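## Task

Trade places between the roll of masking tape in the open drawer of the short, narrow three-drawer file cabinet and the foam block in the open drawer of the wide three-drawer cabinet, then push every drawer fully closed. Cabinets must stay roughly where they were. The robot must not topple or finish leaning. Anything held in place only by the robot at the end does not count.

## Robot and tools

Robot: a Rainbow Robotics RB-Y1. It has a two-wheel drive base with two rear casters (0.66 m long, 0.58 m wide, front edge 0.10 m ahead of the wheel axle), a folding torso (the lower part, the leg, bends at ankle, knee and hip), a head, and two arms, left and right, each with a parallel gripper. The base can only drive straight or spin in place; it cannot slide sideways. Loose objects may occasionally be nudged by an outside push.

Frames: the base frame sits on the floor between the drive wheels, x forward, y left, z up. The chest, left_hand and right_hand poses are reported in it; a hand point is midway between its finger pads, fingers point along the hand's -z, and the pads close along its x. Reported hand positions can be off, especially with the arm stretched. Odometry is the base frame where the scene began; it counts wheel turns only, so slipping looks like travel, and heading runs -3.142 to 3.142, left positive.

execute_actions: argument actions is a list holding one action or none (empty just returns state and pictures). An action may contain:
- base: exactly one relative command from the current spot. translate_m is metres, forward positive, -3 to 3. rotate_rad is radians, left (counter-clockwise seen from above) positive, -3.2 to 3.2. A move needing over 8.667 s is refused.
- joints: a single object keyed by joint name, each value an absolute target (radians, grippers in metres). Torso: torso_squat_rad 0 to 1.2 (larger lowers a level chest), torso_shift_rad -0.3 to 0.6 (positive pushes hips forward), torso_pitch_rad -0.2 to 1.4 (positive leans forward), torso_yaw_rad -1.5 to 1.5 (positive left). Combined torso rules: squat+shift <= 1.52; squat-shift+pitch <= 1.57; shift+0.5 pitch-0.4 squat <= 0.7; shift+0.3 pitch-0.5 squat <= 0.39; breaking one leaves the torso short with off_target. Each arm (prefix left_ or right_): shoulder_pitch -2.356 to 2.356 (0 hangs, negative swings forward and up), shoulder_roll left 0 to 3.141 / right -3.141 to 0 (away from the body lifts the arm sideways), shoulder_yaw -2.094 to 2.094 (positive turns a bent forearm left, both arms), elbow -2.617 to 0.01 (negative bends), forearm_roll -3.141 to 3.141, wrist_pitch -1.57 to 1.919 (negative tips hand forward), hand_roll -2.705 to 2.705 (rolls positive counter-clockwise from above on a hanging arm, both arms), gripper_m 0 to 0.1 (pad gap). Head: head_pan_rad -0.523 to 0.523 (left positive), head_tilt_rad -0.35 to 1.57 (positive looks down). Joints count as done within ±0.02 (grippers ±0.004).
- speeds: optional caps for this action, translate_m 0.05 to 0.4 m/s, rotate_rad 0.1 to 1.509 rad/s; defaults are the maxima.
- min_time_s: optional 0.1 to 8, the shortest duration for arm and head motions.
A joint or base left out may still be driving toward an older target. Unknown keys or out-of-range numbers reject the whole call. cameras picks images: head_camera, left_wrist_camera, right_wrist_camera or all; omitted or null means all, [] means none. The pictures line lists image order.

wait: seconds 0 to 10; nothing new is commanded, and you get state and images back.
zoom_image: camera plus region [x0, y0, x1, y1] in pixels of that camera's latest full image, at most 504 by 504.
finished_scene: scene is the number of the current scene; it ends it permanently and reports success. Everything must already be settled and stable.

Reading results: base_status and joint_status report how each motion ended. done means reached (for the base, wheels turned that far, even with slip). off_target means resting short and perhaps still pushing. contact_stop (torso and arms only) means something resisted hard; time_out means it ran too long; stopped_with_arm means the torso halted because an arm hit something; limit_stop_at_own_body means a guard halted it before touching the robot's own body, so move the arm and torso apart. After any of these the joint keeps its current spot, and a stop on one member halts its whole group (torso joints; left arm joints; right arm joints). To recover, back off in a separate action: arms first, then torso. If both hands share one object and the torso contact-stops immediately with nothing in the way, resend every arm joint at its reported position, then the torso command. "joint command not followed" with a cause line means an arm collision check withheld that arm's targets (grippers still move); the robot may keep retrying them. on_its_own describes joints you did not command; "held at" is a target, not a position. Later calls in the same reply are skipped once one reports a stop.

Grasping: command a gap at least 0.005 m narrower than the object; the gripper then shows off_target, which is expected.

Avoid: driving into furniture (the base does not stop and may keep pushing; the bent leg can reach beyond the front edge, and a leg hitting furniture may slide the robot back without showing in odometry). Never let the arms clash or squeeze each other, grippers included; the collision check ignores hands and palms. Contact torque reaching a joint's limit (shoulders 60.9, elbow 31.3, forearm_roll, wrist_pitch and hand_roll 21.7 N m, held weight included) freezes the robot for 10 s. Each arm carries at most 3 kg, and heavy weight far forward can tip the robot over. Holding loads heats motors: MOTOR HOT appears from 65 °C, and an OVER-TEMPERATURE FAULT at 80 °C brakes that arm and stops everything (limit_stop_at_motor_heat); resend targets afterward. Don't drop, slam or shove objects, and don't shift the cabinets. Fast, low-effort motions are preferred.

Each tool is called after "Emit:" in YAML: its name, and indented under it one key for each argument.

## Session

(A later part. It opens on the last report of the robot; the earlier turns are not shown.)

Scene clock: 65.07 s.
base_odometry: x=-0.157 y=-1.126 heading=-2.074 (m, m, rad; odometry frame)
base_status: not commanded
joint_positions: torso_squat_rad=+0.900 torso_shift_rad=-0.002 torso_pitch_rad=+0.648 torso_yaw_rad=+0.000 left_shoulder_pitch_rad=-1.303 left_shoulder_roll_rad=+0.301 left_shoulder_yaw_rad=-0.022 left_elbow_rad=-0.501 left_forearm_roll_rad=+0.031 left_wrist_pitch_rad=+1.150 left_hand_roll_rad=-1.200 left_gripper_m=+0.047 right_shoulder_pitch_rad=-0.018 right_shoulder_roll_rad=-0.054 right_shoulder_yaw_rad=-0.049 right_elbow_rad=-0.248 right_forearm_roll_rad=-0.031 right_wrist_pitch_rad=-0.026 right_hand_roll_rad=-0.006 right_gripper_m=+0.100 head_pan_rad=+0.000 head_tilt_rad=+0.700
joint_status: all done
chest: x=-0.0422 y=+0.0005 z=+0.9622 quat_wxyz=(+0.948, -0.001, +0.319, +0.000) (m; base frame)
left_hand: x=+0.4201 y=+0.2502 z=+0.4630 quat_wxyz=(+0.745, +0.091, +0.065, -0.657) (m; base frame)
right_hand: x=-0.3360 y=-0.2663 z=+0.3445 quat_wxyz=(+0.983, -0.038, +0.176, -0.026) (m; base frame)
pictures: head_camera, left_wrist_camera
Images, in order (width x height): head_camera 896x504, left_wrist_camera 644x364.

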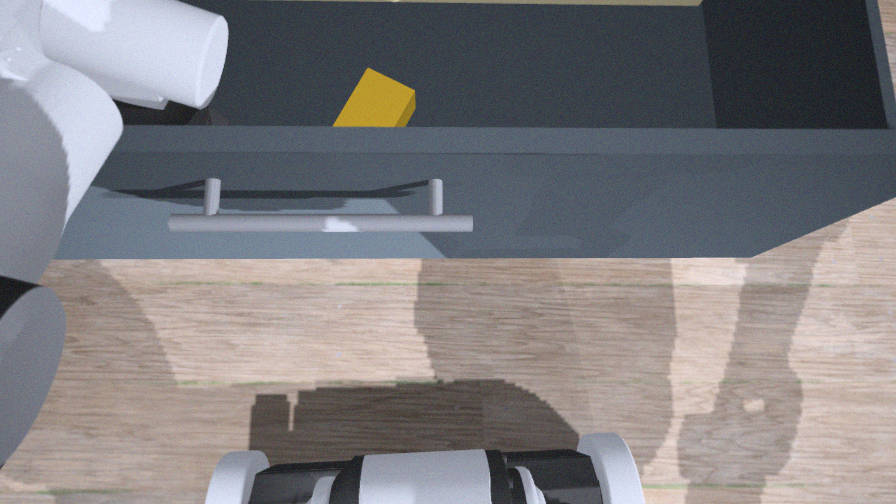

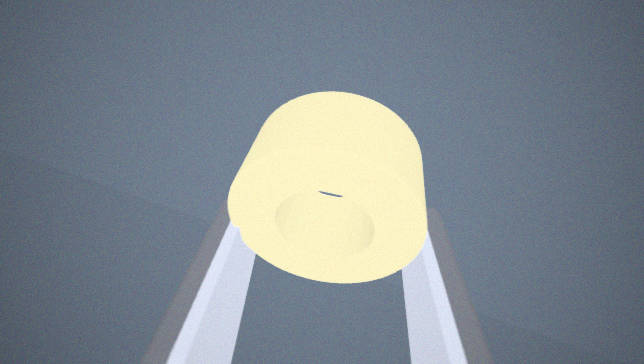

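Joint slightly displaced: likely touching. Release.

Emit:
execute_actions:
  actions:
    - {"joints":{"left_gripper_m":0.1}}
  cameras: ["left_wrist_camera"]

Emit:
execute_actions:
  actions:
    - {"joints":{"torso_squat_rad":0.55}}
  cameras: []

Emit:
execute_actions:
  actions:
    - {"joints":{"left_shoulder_roll_rad":0.0,"torso_yaw_rad":-0.1}}
  cameras: ["head_camera","left_wrist_camera"]

Scene clock: 66.70 s.
base_odometry: x=-0.157 y=-1.126 heading=-2.074 (m, m, rad; odometry frame)
base_status: not commanded
joint_positions: torso_squat_rad=+0.900 torso_shift_rad=-0.002 torso_pitch_rad=+0.648 torso_yaw_rad=+0.000 left_shoulder_pitch_rad=-1.303 left_shoulder_roll_rad=+0.301 left_shoulder_yaw_rad=-0.022 left_elbow_rad=-0.501 left_forearm_roll_rad=+0.031 left_wrist_pitch_rad=+1.150 left_hand_roll_rad=-1.200 left_gripper_m=+0.099 right_shoulder_pitch_rad=-0.018 right_shoulder_roll_rad=-0.054 right_shoulder_yaw_rad=-0.049 right_elbow_rad=-0.248 right_forearm_roll_rad=-0.031 right_wrist_pitch_rad=-0.026 right_hand_roll_rad=-0.006 right_gripper_m=+0.100 head_pan_rad=+0.000 head_tilt_rad=+0.700
joint_status: all done
chest: x=-0.0422 y=+0.0005 z=+0.9622 quat_wxyz=(+0.948, -0.001, +0.319, +0.000) (m; base frame)
left_hand: x=+0.4201 y=+0.2502 z=+0.4630 quat_wxyz=(+0.745, +0.091, +0.065, -0.657) (m; base frame)
right_hand: x=-0.3360 y=-0.2663 z=+0.3445 quat_wxyz=(+0.983, -0.038, +0.176, -0.026) (m; base frame)
pictures: left_wrist_camera
Images, in order (width x height): left_wrist_camera 644x364.

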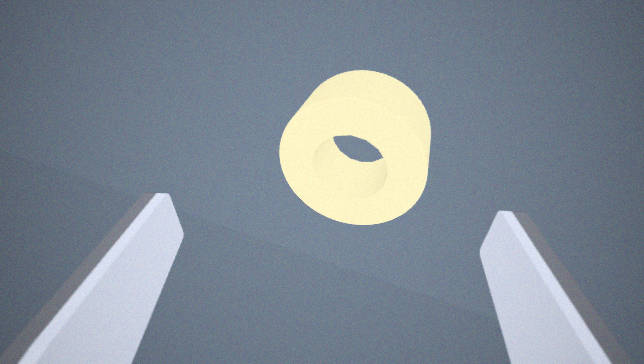

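Scene clock: 68.67 s.
base_odometry: x=-0.157 y=-1.126 heading=-2.074 (m, m, rad; odometry frame)
base_status: not commanded
joint_positions: torso_squat_rad=+0.550 torso_shift_rad=-0.002 torso_pitch_rad=+0.650 torso_yaw_rad=+0.000 left_shoulder_pitch_rad=-1.300 left_shoulder_roll_rad=+0.300 left_shoulder_yaw_rad=-0.022 left_elbow_rad=-0.500 left_forearm_roll_rad=+0.031 left_wrist_pitch_rad=+1.150 left_hand_roll_rad=-1.200 left_gripper_m=+0.099 right_shoulder_pitch_rad=-0.018 right_shoulder_roll_rad=-0.054 right_shoulder_yaw_rad=-0.049 right_elbow_rad=-0.248 right_forearm_roll_rad=-0.031 right_wrist_pitch_rad=-0.026 right_hand_roll_rad=-0.006 right_gripper_m=+0.100 head_pan_rad=+0.000 head_tilt_rad=+0.700
joint_status: all done
chest: x=-0.0418 y=+0.0006 z=+1.1236 quat_wxyz=(+0.948, -0.001, +0.319, +0.000) (m; base frame)
left_hand: x=+0.4174 y=+0.2503 z=+0.6220 quat_wxyz=(+0.745, +0.089, +0.067, -0.657) (m; base frame)
right_hand: x=-0.3367 y=-0.2663 z=+0.5064 quat_wxyz=(+0.983, -0.038, +0.177, -0.026) (m; base frame)
pictures: none
No camera images: the call's "cameras" was empty. Leave "cameras" out to get every camera's image.

Scene clock: 70.40 s.
base_odometry: x=-0.157 y=-1.126 heading=-2.074 (m, m, rad; odometry frame)
base_status: not commanded
joint_positions: torso_squat_rad=+0.550 torso_shift_rad=-0.002 torso_pitch_rad=+0.650 torso_yaw_rad=-0.100 left_shoulder_pitch_rad=-1.300 left_shoulder_roll_rad=+0.000 left_shoulder_yaw_rad=-0.022 left_elbow_rad=-0.500 left_forearm_roll_rad=+0.031 left_wrist_pitch_rad=+1.150 left_hand_roll_rad=-1.200 left_gripper_m=+0.099 right_shoulder_pitch_rad=-0.018 right_shoulder_roll_rad=-0.054 right_shoulder_yaw_rad=-0.049 right_elbow_rad=-0.248 right_forearm_roll_rad=-0.031 right_wrist_pitch_rad=-0.026 right_hand_roll_rad=-0.006 right_gripper_m=+0.100 head_pan_rad=+0.000 head_tilt_rad=+0.700
joint_status: all done
chest: x=-0.0418 y=+0.0006 z=+1.1236 quat_wxyz=(+0.946, -0.017, +0.319, -0.047) (m; base frame)
left_hand: x=+0.3506 y=-0.0086 z=+0.5992 quat_wxyz=(+0.658, -0.044, +0.000, -0.751) (m; base frame)
right_hand: x=-0.3584 y=-0.2788 z=+0.5230 quat_wxyz=(+0.980, -0.061, +0.178, -0.070) (m; base frame)
pictures: head_camera, left_wrist_camera
Images, in order (width x height): head_camera 896x504, left_wrist_camera 644x364.

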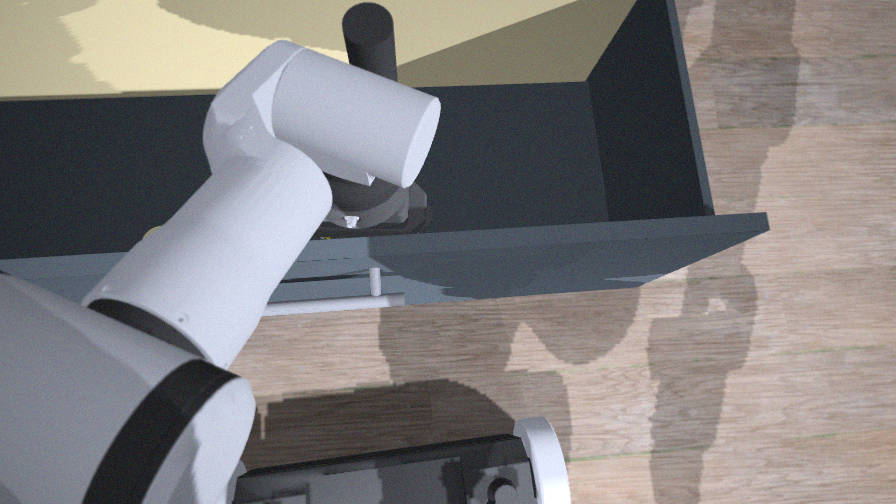

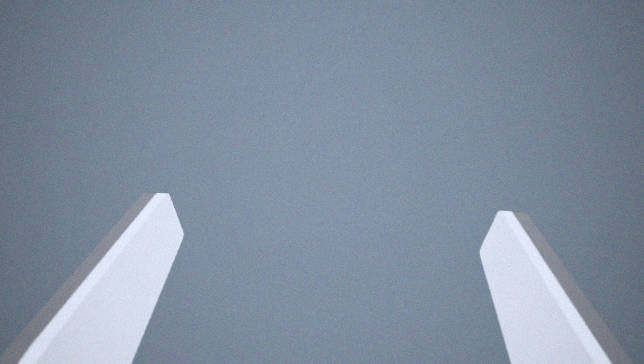

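Emit:
execute_actions:
  actions:
    - {"joints":{"left_shoulder_roll_rad":0.08,"torso_yaw_rad":0.0}}
  cameras: ["head_camera","left_wrist_camera"]

Scene clock: 71.63 s.
base_odometry: x=-0.157 y=-1.126 heading=-2.074 (m, m, rad; odometry frame)
base_status: not commanded
joint_positions: torso_squat_rad=+0.550 torso_shift_rad=-0.002 torso_pitch_rad=+0.650 torso_yaw_rad=+0.000 left_shoulder_pitch_rad=-1.300 left_shoulder_roll_rad=+0.080 left_shoulder_yaw_rad=-0.022 left_elbow_rad=-0.500 left_forearm_roll_rad=+0.031 left_wrist_pitch_rad=+1.150 left_hand_roll_rad=-1.200 left_gripper_m=+0.099 right_shoulder_pitch_rad=-0.018 right_shoulder_roll_rad=-0.054 right_shoulder_yaw_rad=-0.049 right_elbow_rad=-0.248 right_forearm_roll_rad=-0.031 right_wrist_pitch_rad=-0.026 right_hand_roll_rad=-0.006 right_gripper_m=+0.100 head_pan_rad=+0.000 head_tilt_rad=+0.700
joint_status: all done
chest: x=-0.0418 y=+0.0007 z=+1.1236 quat_wxyz=(+0.948, -0.001, +0.319, +0.000) (m; base frame)
left_hand: x=+0.3703 y=+0.1060 z=+0.6011 quat_wxyz=(+0.706, +0.006, +0.033, -0.708) (m; base frame)
right_hand: x=-0.3367 y=-0.2663 z=+0.5064 quat_wxyz=(+0.983, -0.038, +0.177, -0.026) (m; base frame)
pictures: head_camera, left_wrist_camera
Images, in order (width x height): head_camera 896x504, left_wrist_camera 644x364.

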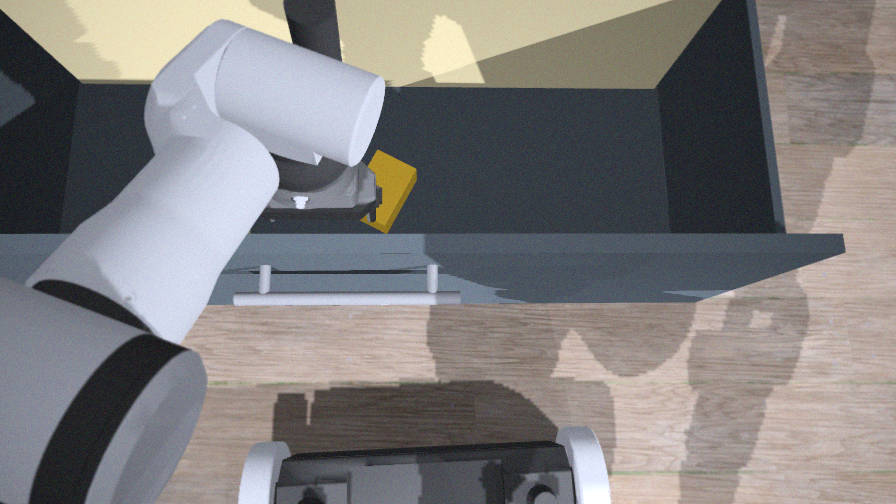

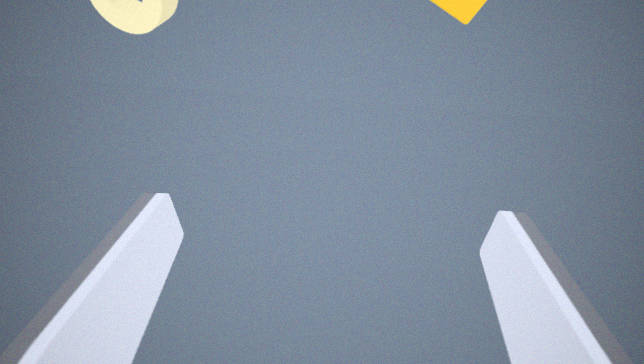

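Emit:
execute_actions:
  actions:
    - {"joints":{"torso_yaw_rad":-0.07,"left_shoulder_pitch_rad":-1.38,"left_wrist_pitch_rad":1.23,"left_hand_roll_rad":-1.55}}
  cameras: ["head_camera","left_wrist_camera"]

Emit:
execute_actions:
  actions:
    - {"joints":{"torso_squat_rad":0.85}}
  cameras: ["head_camera","left_wrist_camera"]

Scene clock: 72.97 s.
base_odometry: x=-0.157 y=-1.126 heading=-2.074 (m, m, rad; odometry frame)
base_status: not commanded
joint_positions: torso_squat_rad=+0.550 torso_shift_rad=-0.002 torso_pitch_rad=+0.650 torso_yaw_rad=-0.070 left_shoulder_pitch_rad=-1.380 left_shoulder_roll_rad=+0.080 left_shoulder_yaw_rad=-0.022 left_elbow_rad=-0.500 left_forearm_roll_rad=+0.031 left_wrist_pitch_rad=+1.230 left_hand_roll_rad=-1.550 left_gripper_m=+0.099 right_shoulder_pitch_rad=-0.018 right_shoulder_roll_rad=-0.054 right_shoulder_yaw_rad=-0.049 right_elbow_rad=-0.248 right_forearm_roll_rad=-0.031 right_wrist_pitch_rad=-0.026 right_hand_roll_rad=-0.006 right_gripper_m=+0.100 head_pan_rad=+0.000 head_tilt_rad=+0.700
joint_status: all done
chest: x=-0.0418 y=+0.0007 z=+1.1236 quat_wxyz=(+0.947, -0.012, +0.319, -0.033) (m; base frame)
left_hand: x=+0.3975 y=+0.0498 z=+0.6293 quat_wxyz=(+0.541, -0.006, +0.021, -0.841) (m; base frame)
right_hand: x=-0.3518 y=-0.2753 z=+0.5179 quat_wxyz=(+0.981, -0.054, +0.178, -0.057) (m; base frame)
pictures: head_camera, left_wrist_camera
Images, in order (width x height): head_camera 896x504, left_wrist_camera 644x364.

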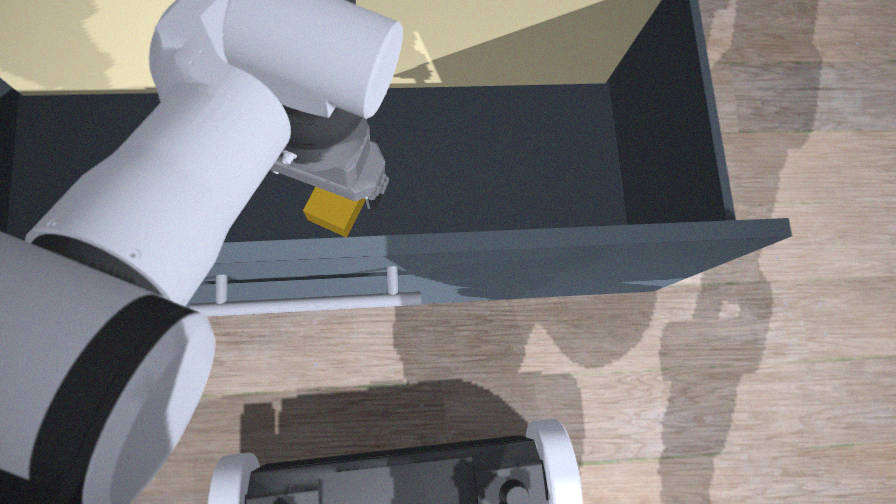

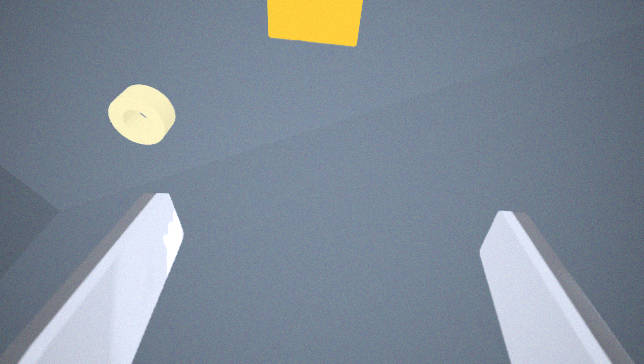

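Scene clock: 74.77 s.
base_odometry: x=-0.157 y=-1.126 heading=-2.074 (m, m, rad; odometry frame)
base_status: not commanded
joint_positions: torso_squat_rad=+0.850 torso_shift_rad=-0.002 torso_pitch_rad=+0.650 torso_yaw_rad=-0.070 left_shoulder_pitch_rad=-1.380 left_shoulder_roll_rad=+0.080 left_shoulder_yaw_rad=-0.022 left_elbow_rad=-0.500 left_forearm_roll_rad=+0.031 left_wrist_pitch_rad=+1.230 left_hand_roll_rad=-1.550 left_gripper_m=+0.099 right_shoulder_pitch_rad=-0.018 right_shoulder_roll_rad=-0.054 right_shoulder_yaw_rad=-0.049 right_elbow_rad=-0.248 right_forearm_roll_rad=-0.031 right_wrist_pitch_rad=-0.026 right_hand_roll_rad=-0.006 right_gripper_m=+0.100 head_pan_rad=+0.000 head_tilt_rad=+0.700
joint_status: all done
chest: x=-0.0416 y=+0.0006 z=+0.9888 quat_wxyz=(+0.947, -0.012, +0.319, -0.033) (m; base frame)
left_hand: x=+0.3977 y=+0.0498 z=+0.4945 quat_wxyz=(+0.541, -0.006, +0.021, -0.841) (m; base frame)
right_hand: x=-0.3515 y=-0.2754 z=+0.3831 quat_wxyz=(+0.981, -0.054, +0.178, -0.057) (m; base frame)
pictures: head_camera, left_wrist_camera
Images, in order (width x height): head_camera 896x504, left_wrist_camera 644x364.

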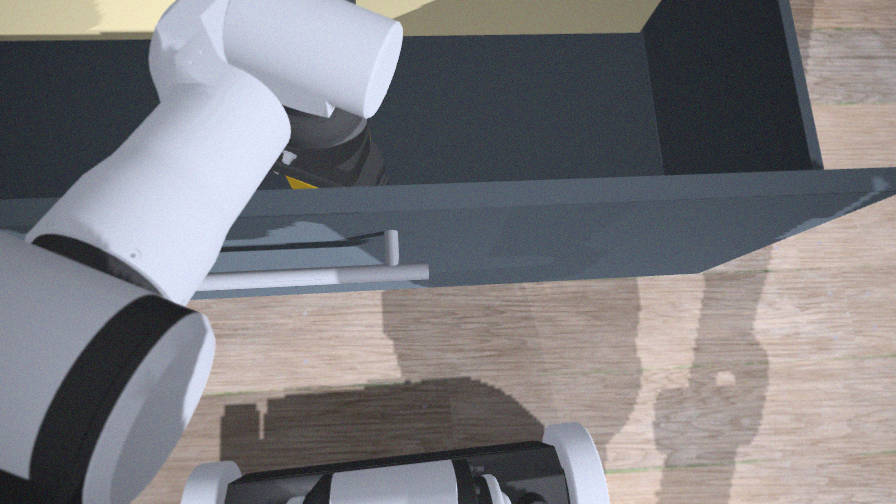

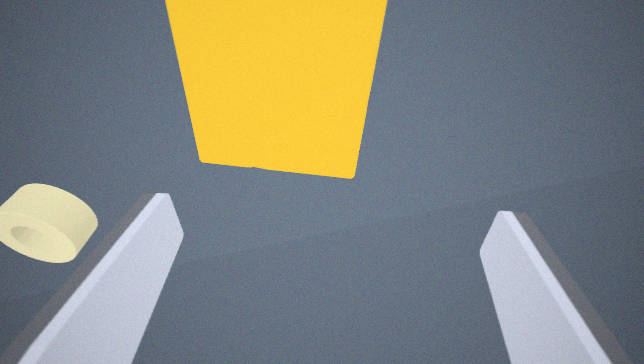

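Emit:
execute_actions:
  actions:
    - {"joints":{"torso_yaw_rad":-0.05}}
  cameras: []

Emit:
execute_actions:
  actions:
    - {"joints":{"torso_squat_rad":0.92,"left_elbow_rad":-0.44,"left_wrist_pitch_rad":1.17}}
  cameras: ["left_wrist_camera"]

Scene clock: 75.67 s.
base_odometry: x=-0.157 y=-1.126 heading=-2.074 (m, m, rad; odometry frame)
base_status: not commanded
joint_positions: torso_squat_rad=+0.850 torso_shift_rad=-0.002 torso_pitch_rad=+0.650 torso_yaw_rad=-0.050 left_shoulder_pitch_rad=-1.380 left_shoulder_roll_rad=+0.080 left_shoulder_yaw_rad=-0.022 left_elbow_rad=-0.500 left_forearm_roll_rad=+0.031 left_wrist_pitch_rad=+1.230 left_hand_roll_rad=-1.550 left_gripper_m=+0.099 right_shoulder_pitch_rad=-0.018 right_shoulder_roll_rad=-0.054 right_shoulder_yaw_rad=-0.049 right_elbow_rad=-0.248 right_forearm_roll_rad=-0.031 right_wrist_pitch_rad=-0.026 right_hand_roll_rad=-0.006 right_gripper_m=+0.100 head_pan_rad=+0.000 head_tilt_rad=+0.700
joint_status: all done
chest: x=-0.0415 y=+0.0006 z=+0.9888 quat_wxyz=(+0.947, -0.009, +0.319, -0.024) (m; base frame)
left_hand: x=+0.3968 y=+0.0629 z=+0.4951 quat_wxyz=(+0.548, -0.003, +0.026, -0.836) (m; base frame)
right_hand: x=-0.3471 y=-0.2729 z=+0.3798 quat_wxyz=(+0.982, -0.049, +0.178, -0.048) (m; base frame)
pictures: none
No camera images: the call's "cameras" was empty. Leave "cameras" out to get every camera's image.

Scene clock: 76.60 s.
base_odometry: x=-0.157 y=-1.126 heading=-2.074 (m, m, rad; odometry frame)
base_status: not commanded
joint_positions: torso_squat_rad=+0.915 torso_shift_rad=-0.003 torso_pitch_rad=+0.645 torso_yaw_rad=-0.050 left_shoulder_pitch_rad=-1.385 left_shoulder_roll_rad=+0.081 left_shoulder_yaw_rad=-0.022 left_elbow_rad=-0.442 left_forearm_roll_rad=+0.031 left_wrist_pitch_rad=+1.170 left_hand_roll_rad=-1.550 left_gripper_m=+0.099 right_shoulder_pitch_rad=-0.018 right_shoulder_roll_rad=-0.054 right_shoulder_yaw_rad=-0.049 right_elbow_rad=-0.248 right_forearm_roll_rad=-0.031 right_wrist_pitch_rad=-0.026 right_hand_roll_rad=-0.006 right_gripper_m=+0.100 head_pan_rad=+0.000 head_tilt_rad=+0.700
joint_status: torso_squat_rad contact_stop (moved +0.065 of +0.070); the others done
chest: x=-0.0435 y=+0.0005 z=+0.9545 quat_wxyz=(+0.948, -0.008, +0.317, -0.024) (m; base frame)
left_hand: x=+0.3946 y=+0.0660 z=+0.4527 quat_wxyz=(+0.548, +0.002, +0.022, -0.836) (m; base frame)
right_hand: x=-0.3459 y=-0.2729 z=+0.3439 quat_wxyz=(+0.982, -0.049, +0.175, -0.048) (m; base frame)
pictures: left_wrist_camera
Images, in order (width x height): left_wrist_camera 644x364.

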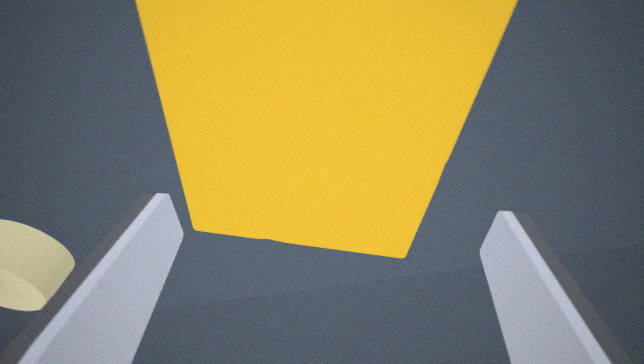

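Emit:
execute_actions:
  actions:
    - {"joints":{"torso_squat_rad":0.9}}
  cameras: []

Emit:
execute_actions:
  actions:
    - {"joints":{"left_gripper_m":0.02}}
  cameras: ["left_wrist_camera"]

Scene clock: 77.80 s.
base_odometry: x=-0.157 y=-1.126 heading=-2.074 (m, m, rad; odometry frame)
base_status: not commanded
joint_positions: torso_squat_rad=+0.900 torso_shift_rad=-0.003 torso_pitch_rad=+0.646 torso_yaw_rad=-0.050 left_shoulder_pitch_rad=-1.380 left_shoulder_roll_rad=+0.080 left_shoulder_yaw_rad=-0.022 left_elbow_rad=-0.440 left_forearm_roll_rad=+0.031 left_wrist_pitch_rad=+1.170 left_hand_roll_rad=-1.550 left_gripper_m=+0.099 right_shoulder_pitch_rad=-0.018 right_shoulder_roll_rad=-0.054 right_shoulder_yaw_rad=-0.049 right_elbow_rad=-0.248 right_forearm_roll_rad=-0.031 right_wrist_pitch_rad=-0.026 right_hand_roll_rad=-0.006 right_gripper_m=+0.100 head_pan_rad=+0.000 head_tilt_rad=+0.700
joint_status: all done
chest: x=-0.0429 y=+0.0005 z=+0.9626 quat_wxyz=(+0.948, -0.008, +0.317, -0.024) (m; base frame)
left_hand: x=+0.3907 y=+0.0671 z=+0.4576 quat_wxyz=(+0.548, -0.001, +0.026, -0.836) (m; base frame)
right_hand: x=-0.3463 y=-0.2729 z=+0.3525 quat_wxyz=(+0.982, -0.049, +0.176, -0.048) (m; base frame)
pictures: none
No camera images: the call's "cameras" was empty. Leave "cameras" out to get every camera's image.

Scene clock: 79.07 s.
base_odometry: x=-0.157 y=-1.126 heading=-2.074 (m, m, rad; odometry frame)
base_status: not commanded
joint_positions: torso_squat_rad=+0.900 torso_shift_rad=-0.003 torso_pitch_rad=+0.646 torso_yaw_rad=-0.050 left_shoulder_pitch_rad=-1.380 left_shoulder_roll_rad=+0.080 left_shoulder_yaw_rad=-0.022 left_elbow_rad=-0.440 left_forearm_roll_rad=+0.031 left_wrist_pitch_rad=+1.170 left_hand_roll_rad=-1.550 left_gripper_m=+0.020 right_shoulder_pitch_rad=-0.018 right_shoulder_roll_rad=-0.054 right_shoulder_yaw_rad=-0.049 right_elbow_rad=-0.248 right_forearm_roll_rad=-0.031 right_wrist_pitch_rad=-0.026 right_hand_roll_rad=-0.006 right_gripper_m=+0.100 head_pan_rad=+0.000 head_tilt_rad=+0.700
joint_status: all done
chest: x=-0.0429 y=+0.0005 z=+0.9626 quat_wxyz=(+0.948, -0.008, +0.317, -0.024) (m; base frame)
left_hand: x=+0.3907 y=+0.0671 z=+0.4575 quat_wxyz=(+0.548, -0.001, +0.026, -0.836) (m; base frame)
right_hand: x=-0.3463 y=-0.2729 z=+0.3525 quat_wxyz=(+0.982, -0.049, +0.176, -0.048) (m; base frame)
pictures: left_wrist_camera
Images, in order (width x height): left_wrist_camera 644x364.

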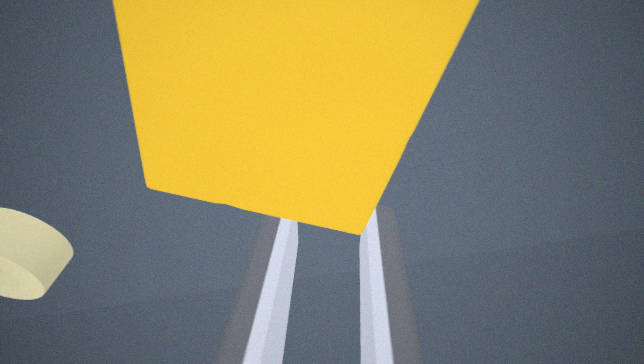

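Emit:
execute_actions:
  actions:
    - {"joints":{"left_gripper_m":0.1,"torso_squat_rad":0.78}}
  cameras: []

Emit:
execute_actions:
  actions:
    - {"base":{"translate_m":0.045},"joints":{"torso_yaw_rad":-0.065}}
  cameras: []

Emit:
execute_actions:
  actions:
    - {"joints":{"torso_squat_rad":0.9}}
  cameras: ["left_wrist_camera","head_camera"]

Scene clock: 80.77 s.
base_odometry: x=-0.157 y=-1.126 heading=-2.074 (m, m, rad; odometry frame)
base_status: not commanded
joint_positions: torso_squat_rad=+0.780 torso_shift_rad=-0.003 torso_pitch_rad=+0.646 torso_yaw_rad=-0.050 left_shoulder_pitch_rad=-1.380 left_shoulder_roll_rad=+0.080 left_shoulder_yaw_rad=-0.022 left_elbow_rad=-0.440 left_forearm_roll_rad=+0.031 left_wrist_pitch_rad=+1.170 left_hand_roll_rad=-1.550 left_gripper_m=+0.099 right_shoulder_pitch_rad=-0.018 right_shoulder_roll_rad=-0.054 right_shoulder_yaw_rad=-0.049 right_elbow_rad=-0.248 right_forearm_roll_rad=-0.031 right_wrist_pitch_rad=-0.026 right_hand_roll_rad=-0.006 right_gripper_m=+0.100 head_pan_rad=+0.000 head_tilt_rad=+0.700
joint_status: all done
chest: x=-0.0431 y=+0.0006 z=+1.0252 quat_wxyz=(+0.948, -0.008, +0.318, -0.024) (m; base frame)
left_hand: x=+0.3904 y=+0.0671 z=+0.5199 quat_wxyz=(+0.548, -0.001, +0.026, -0.836) (m; base frame)
right_hand: x=-0.3465 y=-0.2729 z=+0.4150 quat_wxyz=(+0.982, -0.049, +0.176, -0.048) (m; base frame)
pictures: none
No camera images: the call's "cameras" was empty. Leave "cameras" out to get every camera's image.

Scene clock: 81.83 s.
base_odometry: x=-0.179 y=-1.165 heading=-2.075 (m, m, rad; odometry frame)
base_status: done
joint_positions: torso_squat_rad=+0.780 torso_shift_rad=-0.003 torso_pitch_rad=+0.647 torso_yaw_rad=-0.065 left_shoulder_pitch_rad=-1.380 left_shoulder_roll_rad=+0.080 left_shoulder_yaw_rad=-0.022 left_elbow_rad=-0.440 left_forearm_roll_rad=+0.031 left_wrist_pitch_rad=+1.170 left_hand_roll_rad=-1.550 left_gripper_m=+0.099 right_shoulder_pitch_rad=-0.018 right_shoulder_roll_rad=-0.054 right_shoulder_yaw_rad=-0.049 right_elbow_rad=-0.248 right_forearm_roll_rad=-0.031 right_wrist_pitch_rad=-0.026 right_hand_roll_rad=-0.006 right_gripper_m=+0.100 head_pan_rad=+0.000 head_tilt_rad=+0.700
joint_status: all done
chest: x=-0.0431 y=+0.0006 z=+1.0251 quat_wxyz=(+0.948, -0.011, +0.317, -0.031) (m; base frame)
left_hand: x=+0.3910 y=+0.0572 z=+0.5193 quat_wxyz=(+0.543, -0.003, +0.022, -0.839) (m; base frame)
right_hand: x=-0.3498 y=-0.2747 z=+0.4175 quat_wxyz=(+0.981, -0.052, +0.176, -0.055) (m; base frame)
pictures: none
No camera images: the call's "cameras" was empty. Leave "cameras" out to get every camera's image.

Scene clock: 83.03 s.
base_odometry: x=-0.179 y=-1.165 heading=-2.075 (m, m, rad; odometry frame)
base_status: not commanded
joint_positions: torso_squat_rad=+0.900 torso_shift_rad=-0.003 torso_pitch_rad=+0.646 torso_yaw_rad=-0.065 left_shoulder_pitch_rad=-1.380 left_shoulder_roll_rad=+0.080 left_shoulder_yaw_rad=-0.022 left_elbow_rad=-0.440 left_forearm_roll_rad=+0.031 left_wrist_pitch_rad=+1.170 left_hand_roll_rad=-1.550 left_gripper_m=+0.099 right_shoulder_pitch_rad=-0.018 right_shoulder_roll_rad=-0.054 right_shoulder_yaw_rad=-0.049 right_elbow_rad=-0.248 right_forearm_roll_rad=-0.031 right_wrist_pitch_rad=-0.026 right_hand_roll_rad=-0.006 right_gripper_m=+0.100 head_pan_rad=+0.000 head_tilt_rad=+0.700
joint_status: all done
chest: x=-0.0429 y=+0.0006 z=+0.9626 quat_wxyz=(+0.948, -0.011, +0.317, -0.031) (m; base frame)
left_hand: x=+0.3912 y=+0.0572 z=+0.4568 quat_wxyz=(+0.543, -0.003, +0.022, -0.839) (m; base frame)
right_hand: x=-0.3496 y=-0.2748 z=+0.3550 quat_wxyz=(+0.981, -0.052, +0.176, -0.055) (m; base frame)
pictures: head_camera, left_wrist_camera
Images, in order (width x height): head_camera 896x504, left_wrist_camera 644x364.

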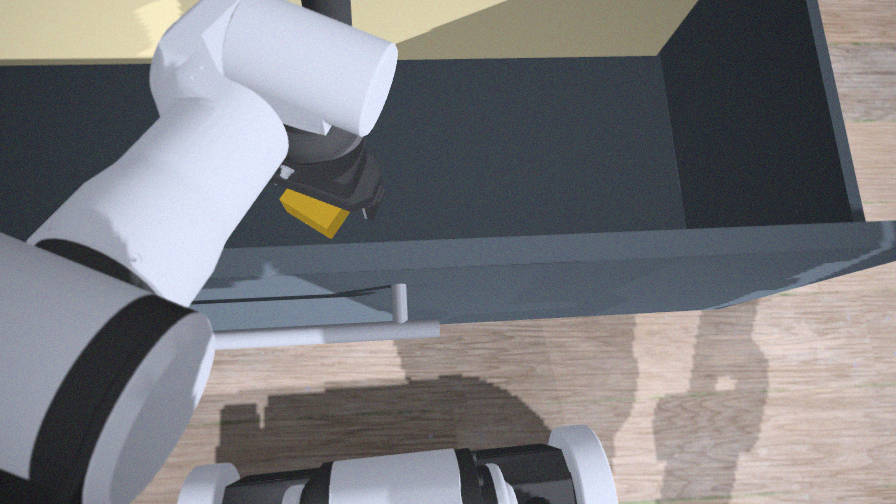

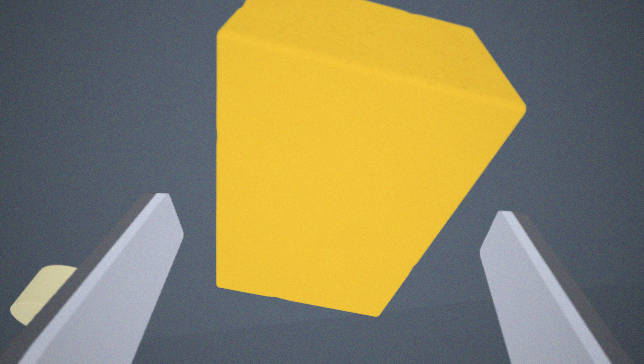

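Emit:
execute_actions:
  actions:
    - {"joints":{"torso_squat_rad":0.78}}
  cameras: []

Emit:
execute_actions:
  actions:
    - {"base":{"translate_m":-0.075},"joints":{"torso_yaw_rad":-0.03}}
  cameras: []

Emit:
execute_actions:
  actions:
    - {"joints":{"torso_squat_rad":0.9}}
  cameras: ["left_wrist_camera","head_camera"]

Scene clock: 84.87 s.
base_odometry: x=-0.179 y=-1.165 heading=-2.075 (m, m, rad; odometry frame)
base_status: not commanded
joint_positions: torso_squat_rad=+0.780 torso_shift_rad=-0.003 torso_pitch_rad=+0.646 torso_yaw_rad=-0.065 left_shoulder_pitch_rad=-1.380 left_shoulder_roll_rad=+0.080 left_shoulder_yaw_rad=-0.022 left_elbow_rad=-0.440 left_forearm_roll_rad=+0.031 left_wrist_pitch_rad=+1.170 left_hand_roll_rad=-1.550 left_gripper_m=+0.099 right_shoulder_pitch_rad=-0.018 right_shoulder_roll_rad=-0.054 right_shoulder_yaw_rad=-0.049 right_elbow_rad=-0.248 right_forearm_roll_rad=-0.031 right_wrist_pitch_rad=-0.026 right_hand_roll_rad=-0.006 right_gripper_m=+0.100 head_pan_rad=+0.000 head_tilt_rad=+0.700
joint_status: all done
chest: x=-0.0431 y=+0.0006 z=+1.0252 quat_wxyz=(+0.948, -0.011, +0.317, -0.031) (m; base frame)
left_hand: x=+0.3910 y=+0.0572 z=+0.5193 quat_wxyz=(+0.543, -0.003, +0.022, -0.839) (m; base frame)
right_hand: x=-0.3498 y=-0.2747 z=+0.4175 quat_wxyz=(+0.981, -0.052, +0.176, -0.055) (m; base frame)
pictures: none
No camera images: the call's "cameras" was empty. Leave "cameras" out to get every camera's image.

Scene clock: 86.40 s.
base_odometry: x=-0.142 y=-1.099 heading=-2.074 (m, m, rad; odometry frame)
base_status: done
joint_positions: torso_squat_rad=+0.780 torso_shift_rad=-0.003 torso_pitch_rad=+0.646 torso_yaw_rad=-0.030 left_shoulder_pitch_rad=-1.380 left_shoulder_roll_rad=+0.080 left_shoulder_yaw_rad=-0.022 left_elbow_rad=-0.440 left_forearm_roll_rad=+0.031 left_wrist_pitch_rad=+1.170 left_hand_roll_rad=-1.550 left_gripper_m=+0.099 right_shoulder_pitch_rad=-0.018 right_shoulder_roll_rad=-0.054 right_shoulder_yaw_rad=-0.049 right_elbow_rad=-0.248 right_forearm_roll_rad=-0.031 right_wrist_pitch_rad=-0.026 right_hand_roll_rad=-0.006 right_gripper_m=+0.100 head_pan_rad=+0.000 head_tilt_rad=+0.700
joint_status: all done
chest: x=-0.0431 y=+0.0006 z=+1.0251 quat_wxyz=(+0.948, -0.005, +0.318, -0.014) (m; base frame)
left_hand: x=+0.3891 y=+0.0801 z=+0.5207 quat_wxyz=(+0.555, +0.002, +0.031, -0.831) (m; base frame)
right_hand: x=-0.3422 y=-0.2703 z=+0.4118 quat_wxyz=(+0.983, -0.045, +0.176, -0.039) (m; base frame)
pictures: none
No camera images: the call's "cameras" was empty. Leave "cameras" out to get every camera's image.

Scene clock: 87.60 s.
base_odometry: x=-0.142 y=-1.099 heading=-2.074 (m, m, rad; odometry frame)
base_status: not commanded
joint_positions: torso_squat_rad=+0.900 torso_shift_rad=-0.004 torso_pitch_rad=+0.644 torso_yaw_rad=-0.030 left_shoulder_pitch_rad=-1.385 left_shoulder_roll_rad=+0.081 left_shoulder_yaw_rad=-0.022 left_elbow_rad=-0.442 left_forearm_roll_rad=+0.030 left_wrist_pitch_rad=+1.170 left_hand_roll_rad=-1.550 left_gripper_m=+0.099 right_shoulder_pitch_rad=-0.018 right_shoulder_roll_rad=-0.054 right_shoulder_yaw_rad=-0.049 right_elbow_rad=-0.248 right_forearm_roll_rad=-0.031 right_wrist_pitch_rad=-0.026 right_hand_roll_rad=-0.006 right_gripper_m=+0.100 head_pan_rad=+0.000 head_tilt_rad=+0.700
joint_status: all done
chest: x=-0.0438 y=+0.0005 z=+0.9629 quat_wxyz=(+0.948, -0.005, +0.317, -0.014) (m; base frame)
left_hand: x=+0.3929 y=+0.0793 z=+0.4619 quat_wxyz=(+0.555, +0.006, +0.028, -0.832) (m; base frame)
right_hand: x=-0.3415 y=-0.2703 z=+0.3488 quat_wxyz=(+0.983, -0.044, +0.175, -0.039) (m; base frame)
pictures: head_camera, left_wrist_camera
Images, in order (width x height): head_camera 896x504, left_wrist_camera 644x364.

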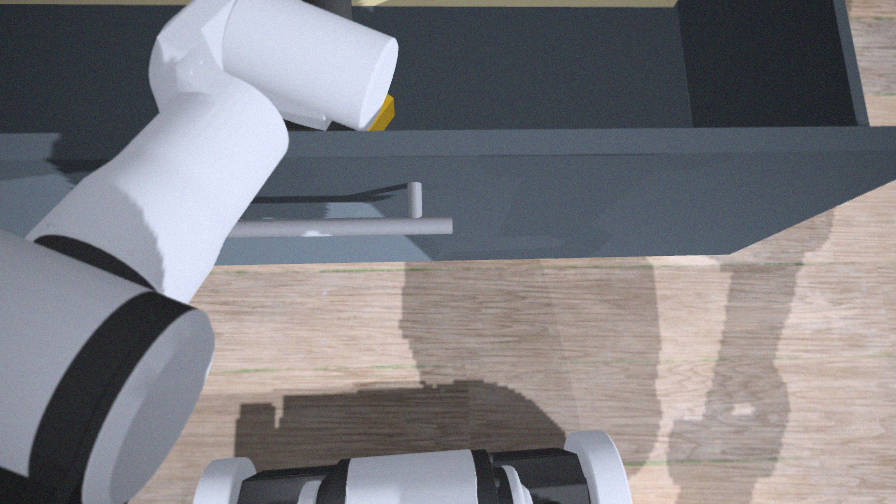

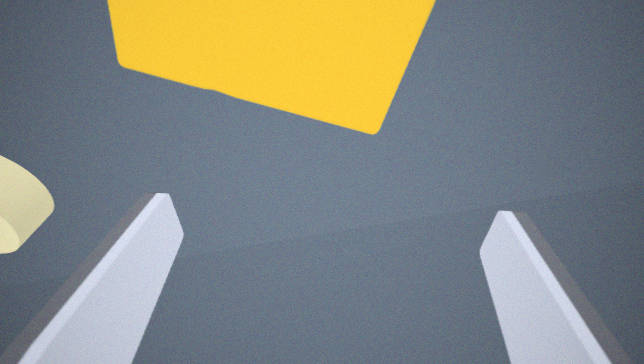

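Emit:
execute_actions:
  actions:
    - {"joints":{"left_gripper_m":0.02}}
  cameras: ["left_wrist_camera","head_camera"]

Scene clock: 89.20 s.
base_odometry: x=-0.142 y=-1.099 heading=-2.074 (m, m, rad; odometry frame)
base_status: not commanded
joint_positions: torso_squat_rad=+0.900 torso_shift_rad=-0.004 torso_pitch_rad=+0.644 torso_yaw_rad=-0.030 left_shoulder_pitch_rad=-1.385 left_shoulder_roll_rad=+0.081 left_shoulder_yaw_rad=-0.022 left_elbow_rad=-0.442 left_forearm_roll_rad=+0.030 left_wrist_pitch_rad=+1.170 left_hand_roll_rad=-1.550 left_gripper_m=+0.020 right_shoulder_pitch_rad=-0.018 right_shoulder_roll_rad=-0.054 right_shoulder_yaw_rad=-0.049 right_elbow_rad=-0.248 right_forearm_roll_rad=-0.031 right_wrist_pitch_rad=-0.026 right_hand_roll_rad=-0.006 right_gripper_m=+0.100 head_pan_rad=+0.000 head_tilt_rad=+0.700
joint_status: all done
chest: x=-0.0438 y=+0.0005 z=+0.9629 quat_wxyz=(+0.948, -0.005, +0.317, -0.014) (m; base frame)
left_hand: x=+0.3929 y=+0.0793 z=+0.4619 quat_wxyz=(+0.555, +0.006, +0.028, -0.832) (m; base frame)
right_hand: x=-0.3415 y=-0.2703 z=+0.3488 quat_wxyz=(+0.983, -0.044, +0.175, -0.039) (m; base frame)
pictures: head_camera, left_wrist_camera
Images, in order (width x height): head_camera 896x504, left_wrist_camera 644x364.

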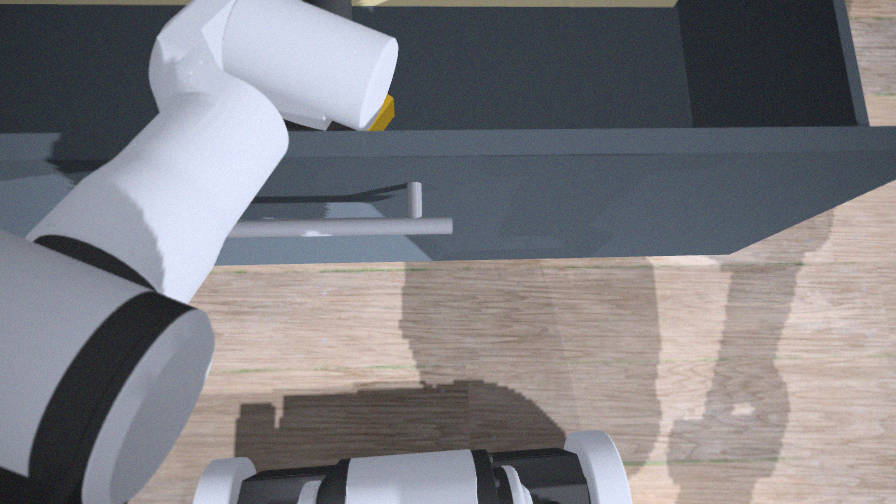

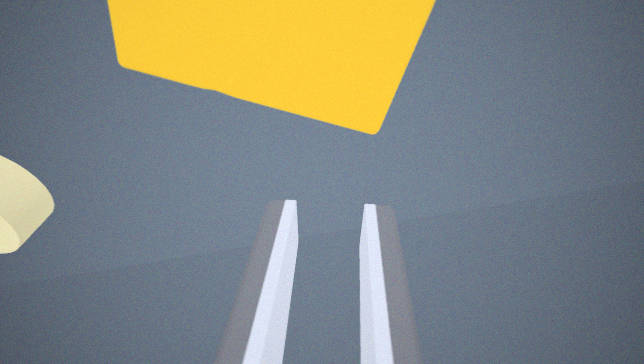

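Emit:
execute_actions:
  actions:
    - {"joints":{"torso_squat_rad":0.78,"left_gripper_m":0.1}}
  cameras: []

Emit:
execute_actions:
  actions:
    - {"base":{"translate_m":0.08},"joints":{"torso_yaw_rad":-0.07,"left_hand_roll_rad":-1.7}}
  cameras: []

Emit:
execute_actions:
  actions:
    - {"joints":{"torso_squat_rad":0.915}}
  cameras: ["left_wrist_camera"]

Emit:
execute_actions:
  actions:
    - {"joints":{"left_gripper_m":0.02}}
  cameras: ["left_wrist_camera"]

Scene clock: 90.87 s.
base_odometry: x=-0.142 y=-1.099 heading=-2.074 (m, m, rad; odometry frame)
base_status: not commanded
joint_positions: torso_squat_rad=+0.780 torso_shift_rad=-0.003 torso_pitch_rad=+0.646 torso_yaw_rad=-0.030 left_shoulder_pitch_rad=-1.380 left_shoulder_roll_rad=+0.080 left_shoulder_yaw_rad=-0.022 left_elbow_rad=-0.440 left_forearm_roll_rad=+0.031 left_wrist_pitch_rad=+1.170 left_hand_roll_rad=-1.550 left_gripper_m=+0.099 right_shoulder_pitch_rad=-0.018 right_shoulder_roll_rad=-0.054 right_shoulder_yaw_rad=-0.049 right_elbow_rad=-0.248 right_forearm_roll_rad=-0.031 right_wrist_pitch_rad=-0.026 right_hand_roll_rad=-0.006 right_gripper_m=+0.100 head_pan_rad=+0.000 head_tilt_rad=+0.700
joint_status: all done
chest: x=-0.0431 y=+0.0006 z=+1.0252 quat_wxyz=(+0.948, -0.005, +0.318, -0.014) (m; base frame)
left_hand: x=+0.3893 y=+0.0801 z=+0.5209 quat_wxyz=(+0.555, +0.002, +0.031, -0.831) (m; base frame)
right_hand: x=-0.3421 y=-0.2703 z=+0.4118 quat_wxyz=(+0.983, -0.045, +0.176, -0.039) (m; base frame)
pictures: none
No camera images: the call's "cameras" was empty. Leave "cameras" out to get every camera's image.

Scene clock: 92.27 s.
base_odometry: x=-0.181 y=-1.169 heading=-2.074 (m, m, rad; odometry frame)
base_status: done
joint_positions: torso_squat_rad=+0.780 torso_shift_rad=-0.003 torso_pitch_rad=+0.647 torso_yaw_rad=-0.070 left_shoulder_pitch_rad=-1.380 left_shoulder_roll_rad=+0.080 left_shoulder_yaw_rad=-0.022 left_elbow_rad=-0.440 left_forearm_roll_rad=+0.031 left_wrist_pitch_rad=+1.170 left_hand_roll_rad=-1.700 left_gripper_m=+0.099 right_shoulder_pitch_rad=-0.018 right_shoulder_roll_rad=-0.054 right_shoulder_yaw_rad=-0.049 right_elbow_rad=-0.248 right_forearm_roll_rad=-0.031 right_wrist_pitch_rad=-0.026 right_hand_roll_rad=-0.006 right_gripper_m=+0.100 head_pan_rad=+0.000 head_tilt_rad=+0.700
joint_status: all done
chest: x=-0.0431 y=+0.0006 z=+1.0251 quat_wxyz=(+0.948, -0.012, +0.317, -0.033) (m; base frame)
left_hand: x=+0.3912 y=+0.0539 z=+0.5191 quat_wxyz=(+0.477, -0.006, +0.020, -0.879) (m; base frame)
right_hand: x=-0.3509 y=-0.2753 z=+0.4183 quat_wxyz=(+0.981, -0.054, +0.176, -0.057) (m; base frame)
pictures: none
No camera images: the call's "cameras" was empty. Leave "cameras" out to get every camera's image.

Scene clock: 93.50 s.
base_odometry: x=-0.181 y=-1.169 heading=-2.074 (m, m, rad; odometry frame)
base_status: not commanded
joint_positions: torso_squat_rad=+0.915 torso_shift_rad=-0.003 torso_pitch_rad=+0.646 torso_yaw_rad=-0.070 left_shoulder_pitch_rad=-1.380 left_shoulder_roll_rad=+0.080 left_shoulder_yaw_rad=-0.022 left_elbow_rad=-0.440 left_forearm_roll_rad=+0.031 left_wrist_pitch_rad=+1.170 left_hand_roll_rad=-1.700 left_gripper_m=+0.099 right_shoulder_pitch_rad=-0.018 right_shoulder_roll_rad=-0.054 right_shoulder_yaw_rad=-0.049 right_elbow_rad=-0.248 right_forearm_roll_rad=-0.031 right_wrist_pitch_rad=-0.026 right_hand_roll_rad=-0.006 right_gripper_m=+0.100 head_pan_rad=+0.000 head_tilt_rad=+0.700
joint_status: all done
chest: x=-0.0429 y=+0.0005 z=+0.9543 quat_wxyz=(+0.948, -0.012, +0.317, -0.033) (m; base frame)
left_hand: x=+0.3914 y=+0.0539 z=+0.4483 quat_wxyz=(+0.477, -0.006, +0.020, -0.879) (m; base frame)
right_hand: x=-0.3506 y=-0.2754 z=+0.3475 quat_wxyz=(+0.981, -0.054, +0.176, -0.057) (m; base frame)
pictures: left_wrist_camera
Images, in order (width x height): left_wrist_camera 644x364.

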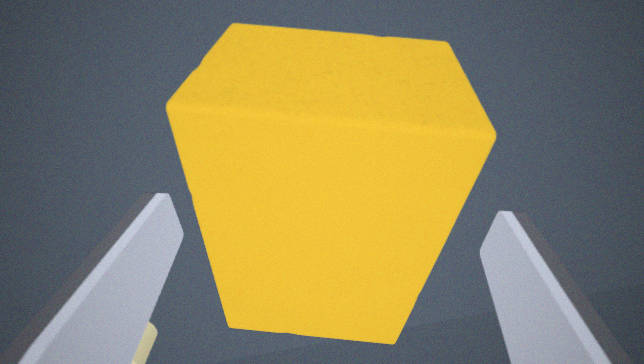

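Scene clock: 94.77 s.
base_odometry: x=-0.181 y=-1.169 heading=-2.074 (m, m, rad; odometry frame)
base_status: not commanded
joint_positions: torso_squat_rad=+0.915 torso_shift_rad=-0.003 torso_pitch_rad=+0.646 torso_yaw_rad=-0.070 left_shoulder_pitch_rad=-1.380 left_shoulder_roll_rad=+0.080 left_shoulder_yaw_rad=-0.022 left_elbow_rad=-0.440 left_forearm_roll_rad=+0.031 left_wrist_pitch_rad=+1.170 left_hand_roll_rad=-1.700 left_gripper_m=+0.057 right_shoulder_pitch_rad=-0.018 right_shoulder_roll_rad=-0.054 right_shoulder_yaw_rad=-0.049 right_elbow_rad=-0.248 right_forearm_roll_rad=-0.031 right_wrist_pitch_rad=-0.026 right_hand_roll_rad=-0.006 right_gripper_m=+0.100 head_pan_rad=+0.000 head_tilt_rad=+0.700
joint_status: left_gripper_m off_target (ended at +0.057, target +0.020)
chest: x=-0.0429 y=+0.0005 z=+0.9543 quat_wxyz=(+0.948, -0.012, +0.317, -0.033) (m; base frame)
left_hand: x=+0.3914 y=+0.0539 z=+0.4483 quat_wxyz=(+0.477, -0.006, +0.020, -0.879) (m; base frame)
right_hand: x=-0.3506 y=-0.2754 z=+0.3475 quat_wxyz=(+0.981, -0.054, +0.176, -0.057) (m; base frame)
pictures: left_wrist_camera
Images, in order (width x height): left_wrist_camera 644x364.

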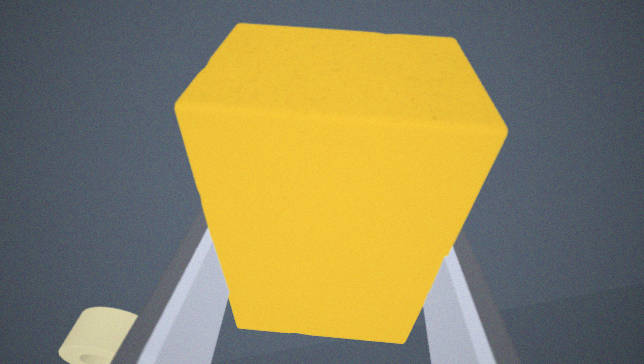

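Grip height ≈0.023 above touch. Raise, back off, set closing pose.

Emit:
execute_actions:
  actions:
    - {"joints":{"torso_squat_rad":0.1,"torso_pitch_rad":0.3,"left_wrist_pitch_rad":1.5}}
  cameras: []

Emit:
execute_actions:
  actions:
    - {"base":{"translate_m":-0.4}}
  cameras: []

Emit:
execute_actions:
  actions:
    - {"joints":{"left_shoulder_pitch_rad":-1.0,"left_elbow_rad":-1.1,"left_wrist_pitch_rad":1.8,"left_shoulder_roll_rad":0.35,"torso_yaw_rad":0.45,"torso_squat_rad":0.95,"right_shoulder_pitch_rad":-0.92,"right_shoulder_roll_rad":-0.3,"right_elbow_rad":-0.3,"right_wrist_pitch_rad":-0.3,"right_gripper_m":0,"head_pan_rad":-0.45,"head_tilt_rad":0.5}}
  cameras: ["head_camera"]

Scene clock: 98.83 s.
base_odometry: x=-0.181 y=-1.169 heading=-2.074 (m, m, rad; odometry frame)
base_status: not commanded
joint_positions: torso_squat_rad=+0.100 torso_shift_rad=-0.003 torso_pitch_rad=+0.300 torso_yaw_rad=-0.070 left_shoulder_pitch_rad=-1.380 left_shoulder_roll_rad=+0.080 left_shoulder_yaw_rad=-0.022 left_elbow_rad=-0.440 left_forearm_roll_rad=+0.031 left_wrist_pitch_rad=+1.500 left_hand_roll_rad=-1.700 left_gripper_m=+0.057 right_shoulder_pitch_rad=-0.018 right_shoulder_roll_rad=-0.054 right_shoulder_yaw_rad=-0.049 right_elbow_rad=-0.248 right_forearm_roll_rad=-0.031 right_wrist_pitch_rad=-0.026 right_hand_roll_rad=-0.006 right_gripper_m=+0.100 head_pan_rad=+0.000 head_tilt_rad=+0.700
joint_status: all done
chest: x=-0.1386 y=+0.0007 z=+1.2726 quat_wxyz=(+0.988, -0.006, +0.149, -0.035) (m; base frame)
left_hand: x=+0.3734 y=+0.0860 z=+0.9358 quat_wxyz=(+0.489, +0.048, +0.070, -0.868) (m; base frame)
right_hand: x=-0.2221 y=-0.2753 z=+0.5974 quat_wxyz=(+0.997, -0.043, +0.004, -0.065) (m; base frame)
pictures: none
No camera images: the call's "cameras" was empty. Leave "cameras" out to get every camera's image.

Scene clock: 101.63 s.
base_odometry: x=+0.012 y=-0.819 heading=-2.076 (m, m, rad; odometry frame)
base_status: done
joint_positions: torso_squat_rad=+0.100 torso_shift_rad=-0.003 torso_pitch_rad=+0.300 torso_yaw_rad=-0.070 left_shoulder_pitch_rad=-1.380 left_shoulder_roll_rad=+0.080 left_shoulder_yaw_rad=-0.022 left_elbow_rad=-0.440 left_forearm_roll_rad=+0.031 left_wrist_pitch_rad=+1.500 left_hand_roll_rad=-1.700 left_gripper_m=+0.057 right_shoulder_pitch_rad=-0.018 right_shoulder_roll_rad=-0.054 right_shoulder_yaw_rad=-0.049 right_elbow_rad=-0.248 right_forearm_roll_rad=-0.031 right_wrist_pitch_rad=-0.026 right_hand_roll_rad=-0.006 right_gripper_m=+0.100 head_pan_rad=+0.000 head_tilt_rad=+0.700
joint_status: not commanded
chest: x=-0.1386 y=+0.0007 z=+1.2726 quat_wxyz=(+0.988, -0.006, +0.149, -0.035) (m; base frame)
left_hand: x=+0.3734 y=+0.0860 z=+0.9358 quat_wxyz=(+0.489, +0.048, +0.070, -0.868) (m; base frame)
right_hand: x=-0.2221 y=-0.2753 z=+0.5974 quat_wxyz=(+0.997, -0.043, +0.004, -0.065) (m; base frame)
pictures: none
No camera images: the call's "cameras" was empty. Leave "cameras" out to get every camera's image.

Scene clock: 105.33 s.
base_odometry: x=+0.012 y=-0.819 heading=-2.076 (m, m, rad; odometry frame)
base_status: not commanded
joint_positions: torso_squat_rad=+0.950 torso_shift_rad=-0.003 torso_pitch_rad=+0.300 torso_yaw_rad=+0.450 left_shoulder_pitch_rad=-1.000 left_shoulder_roll_rad=+0.350 left_shoulder_yaw_rad=-0.022 left_elbow_rad=-1.100 left_forearm_roll_rad=+0.031 left_wrist_pitch_rad=+1.800 left_hand_roll_rad=-1.700 left_gripper_m=+0.057 right_shoulder_pitch_rad=-0.920 right_shoulder_roll_rad=-0.300 right_shoulder_yaw_rad=-0.049 right_elbow_rad=-0.300 right_forearm_roll_rad=-0.031 right_wrist_pitch_rad=-0.300 right_hand_roll_rad=-0.006 right_gripper_m=+0.000 head_pan_rad=-0.450 head_tilt_rad=+0.500
joint_status: all done
chest: x=-0.1378 y=+0.0006 z=+0.9833 quat_wxyz=(+0.964, +0.033, +0.146, +0.221) (m; base frame)
left_hand: x=+0.1717 y=+0.5063 z=+0.7304 quat_wxyz=(+0.748, +0.113, +0.191, -0.625) (m; base frame)
right_hand: x=+0.5298 y=+0.0417 z=+0.5856 quat_wxyz=(+0.778, +0.100, -0.576, +0.230) (m; base frame)
pictures: head_camera
Images, in order (width x height): head_camera 896x504.

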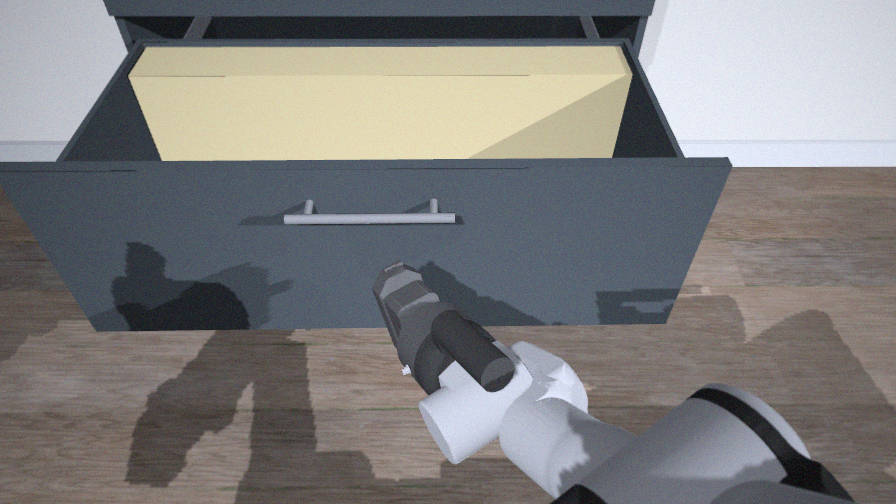

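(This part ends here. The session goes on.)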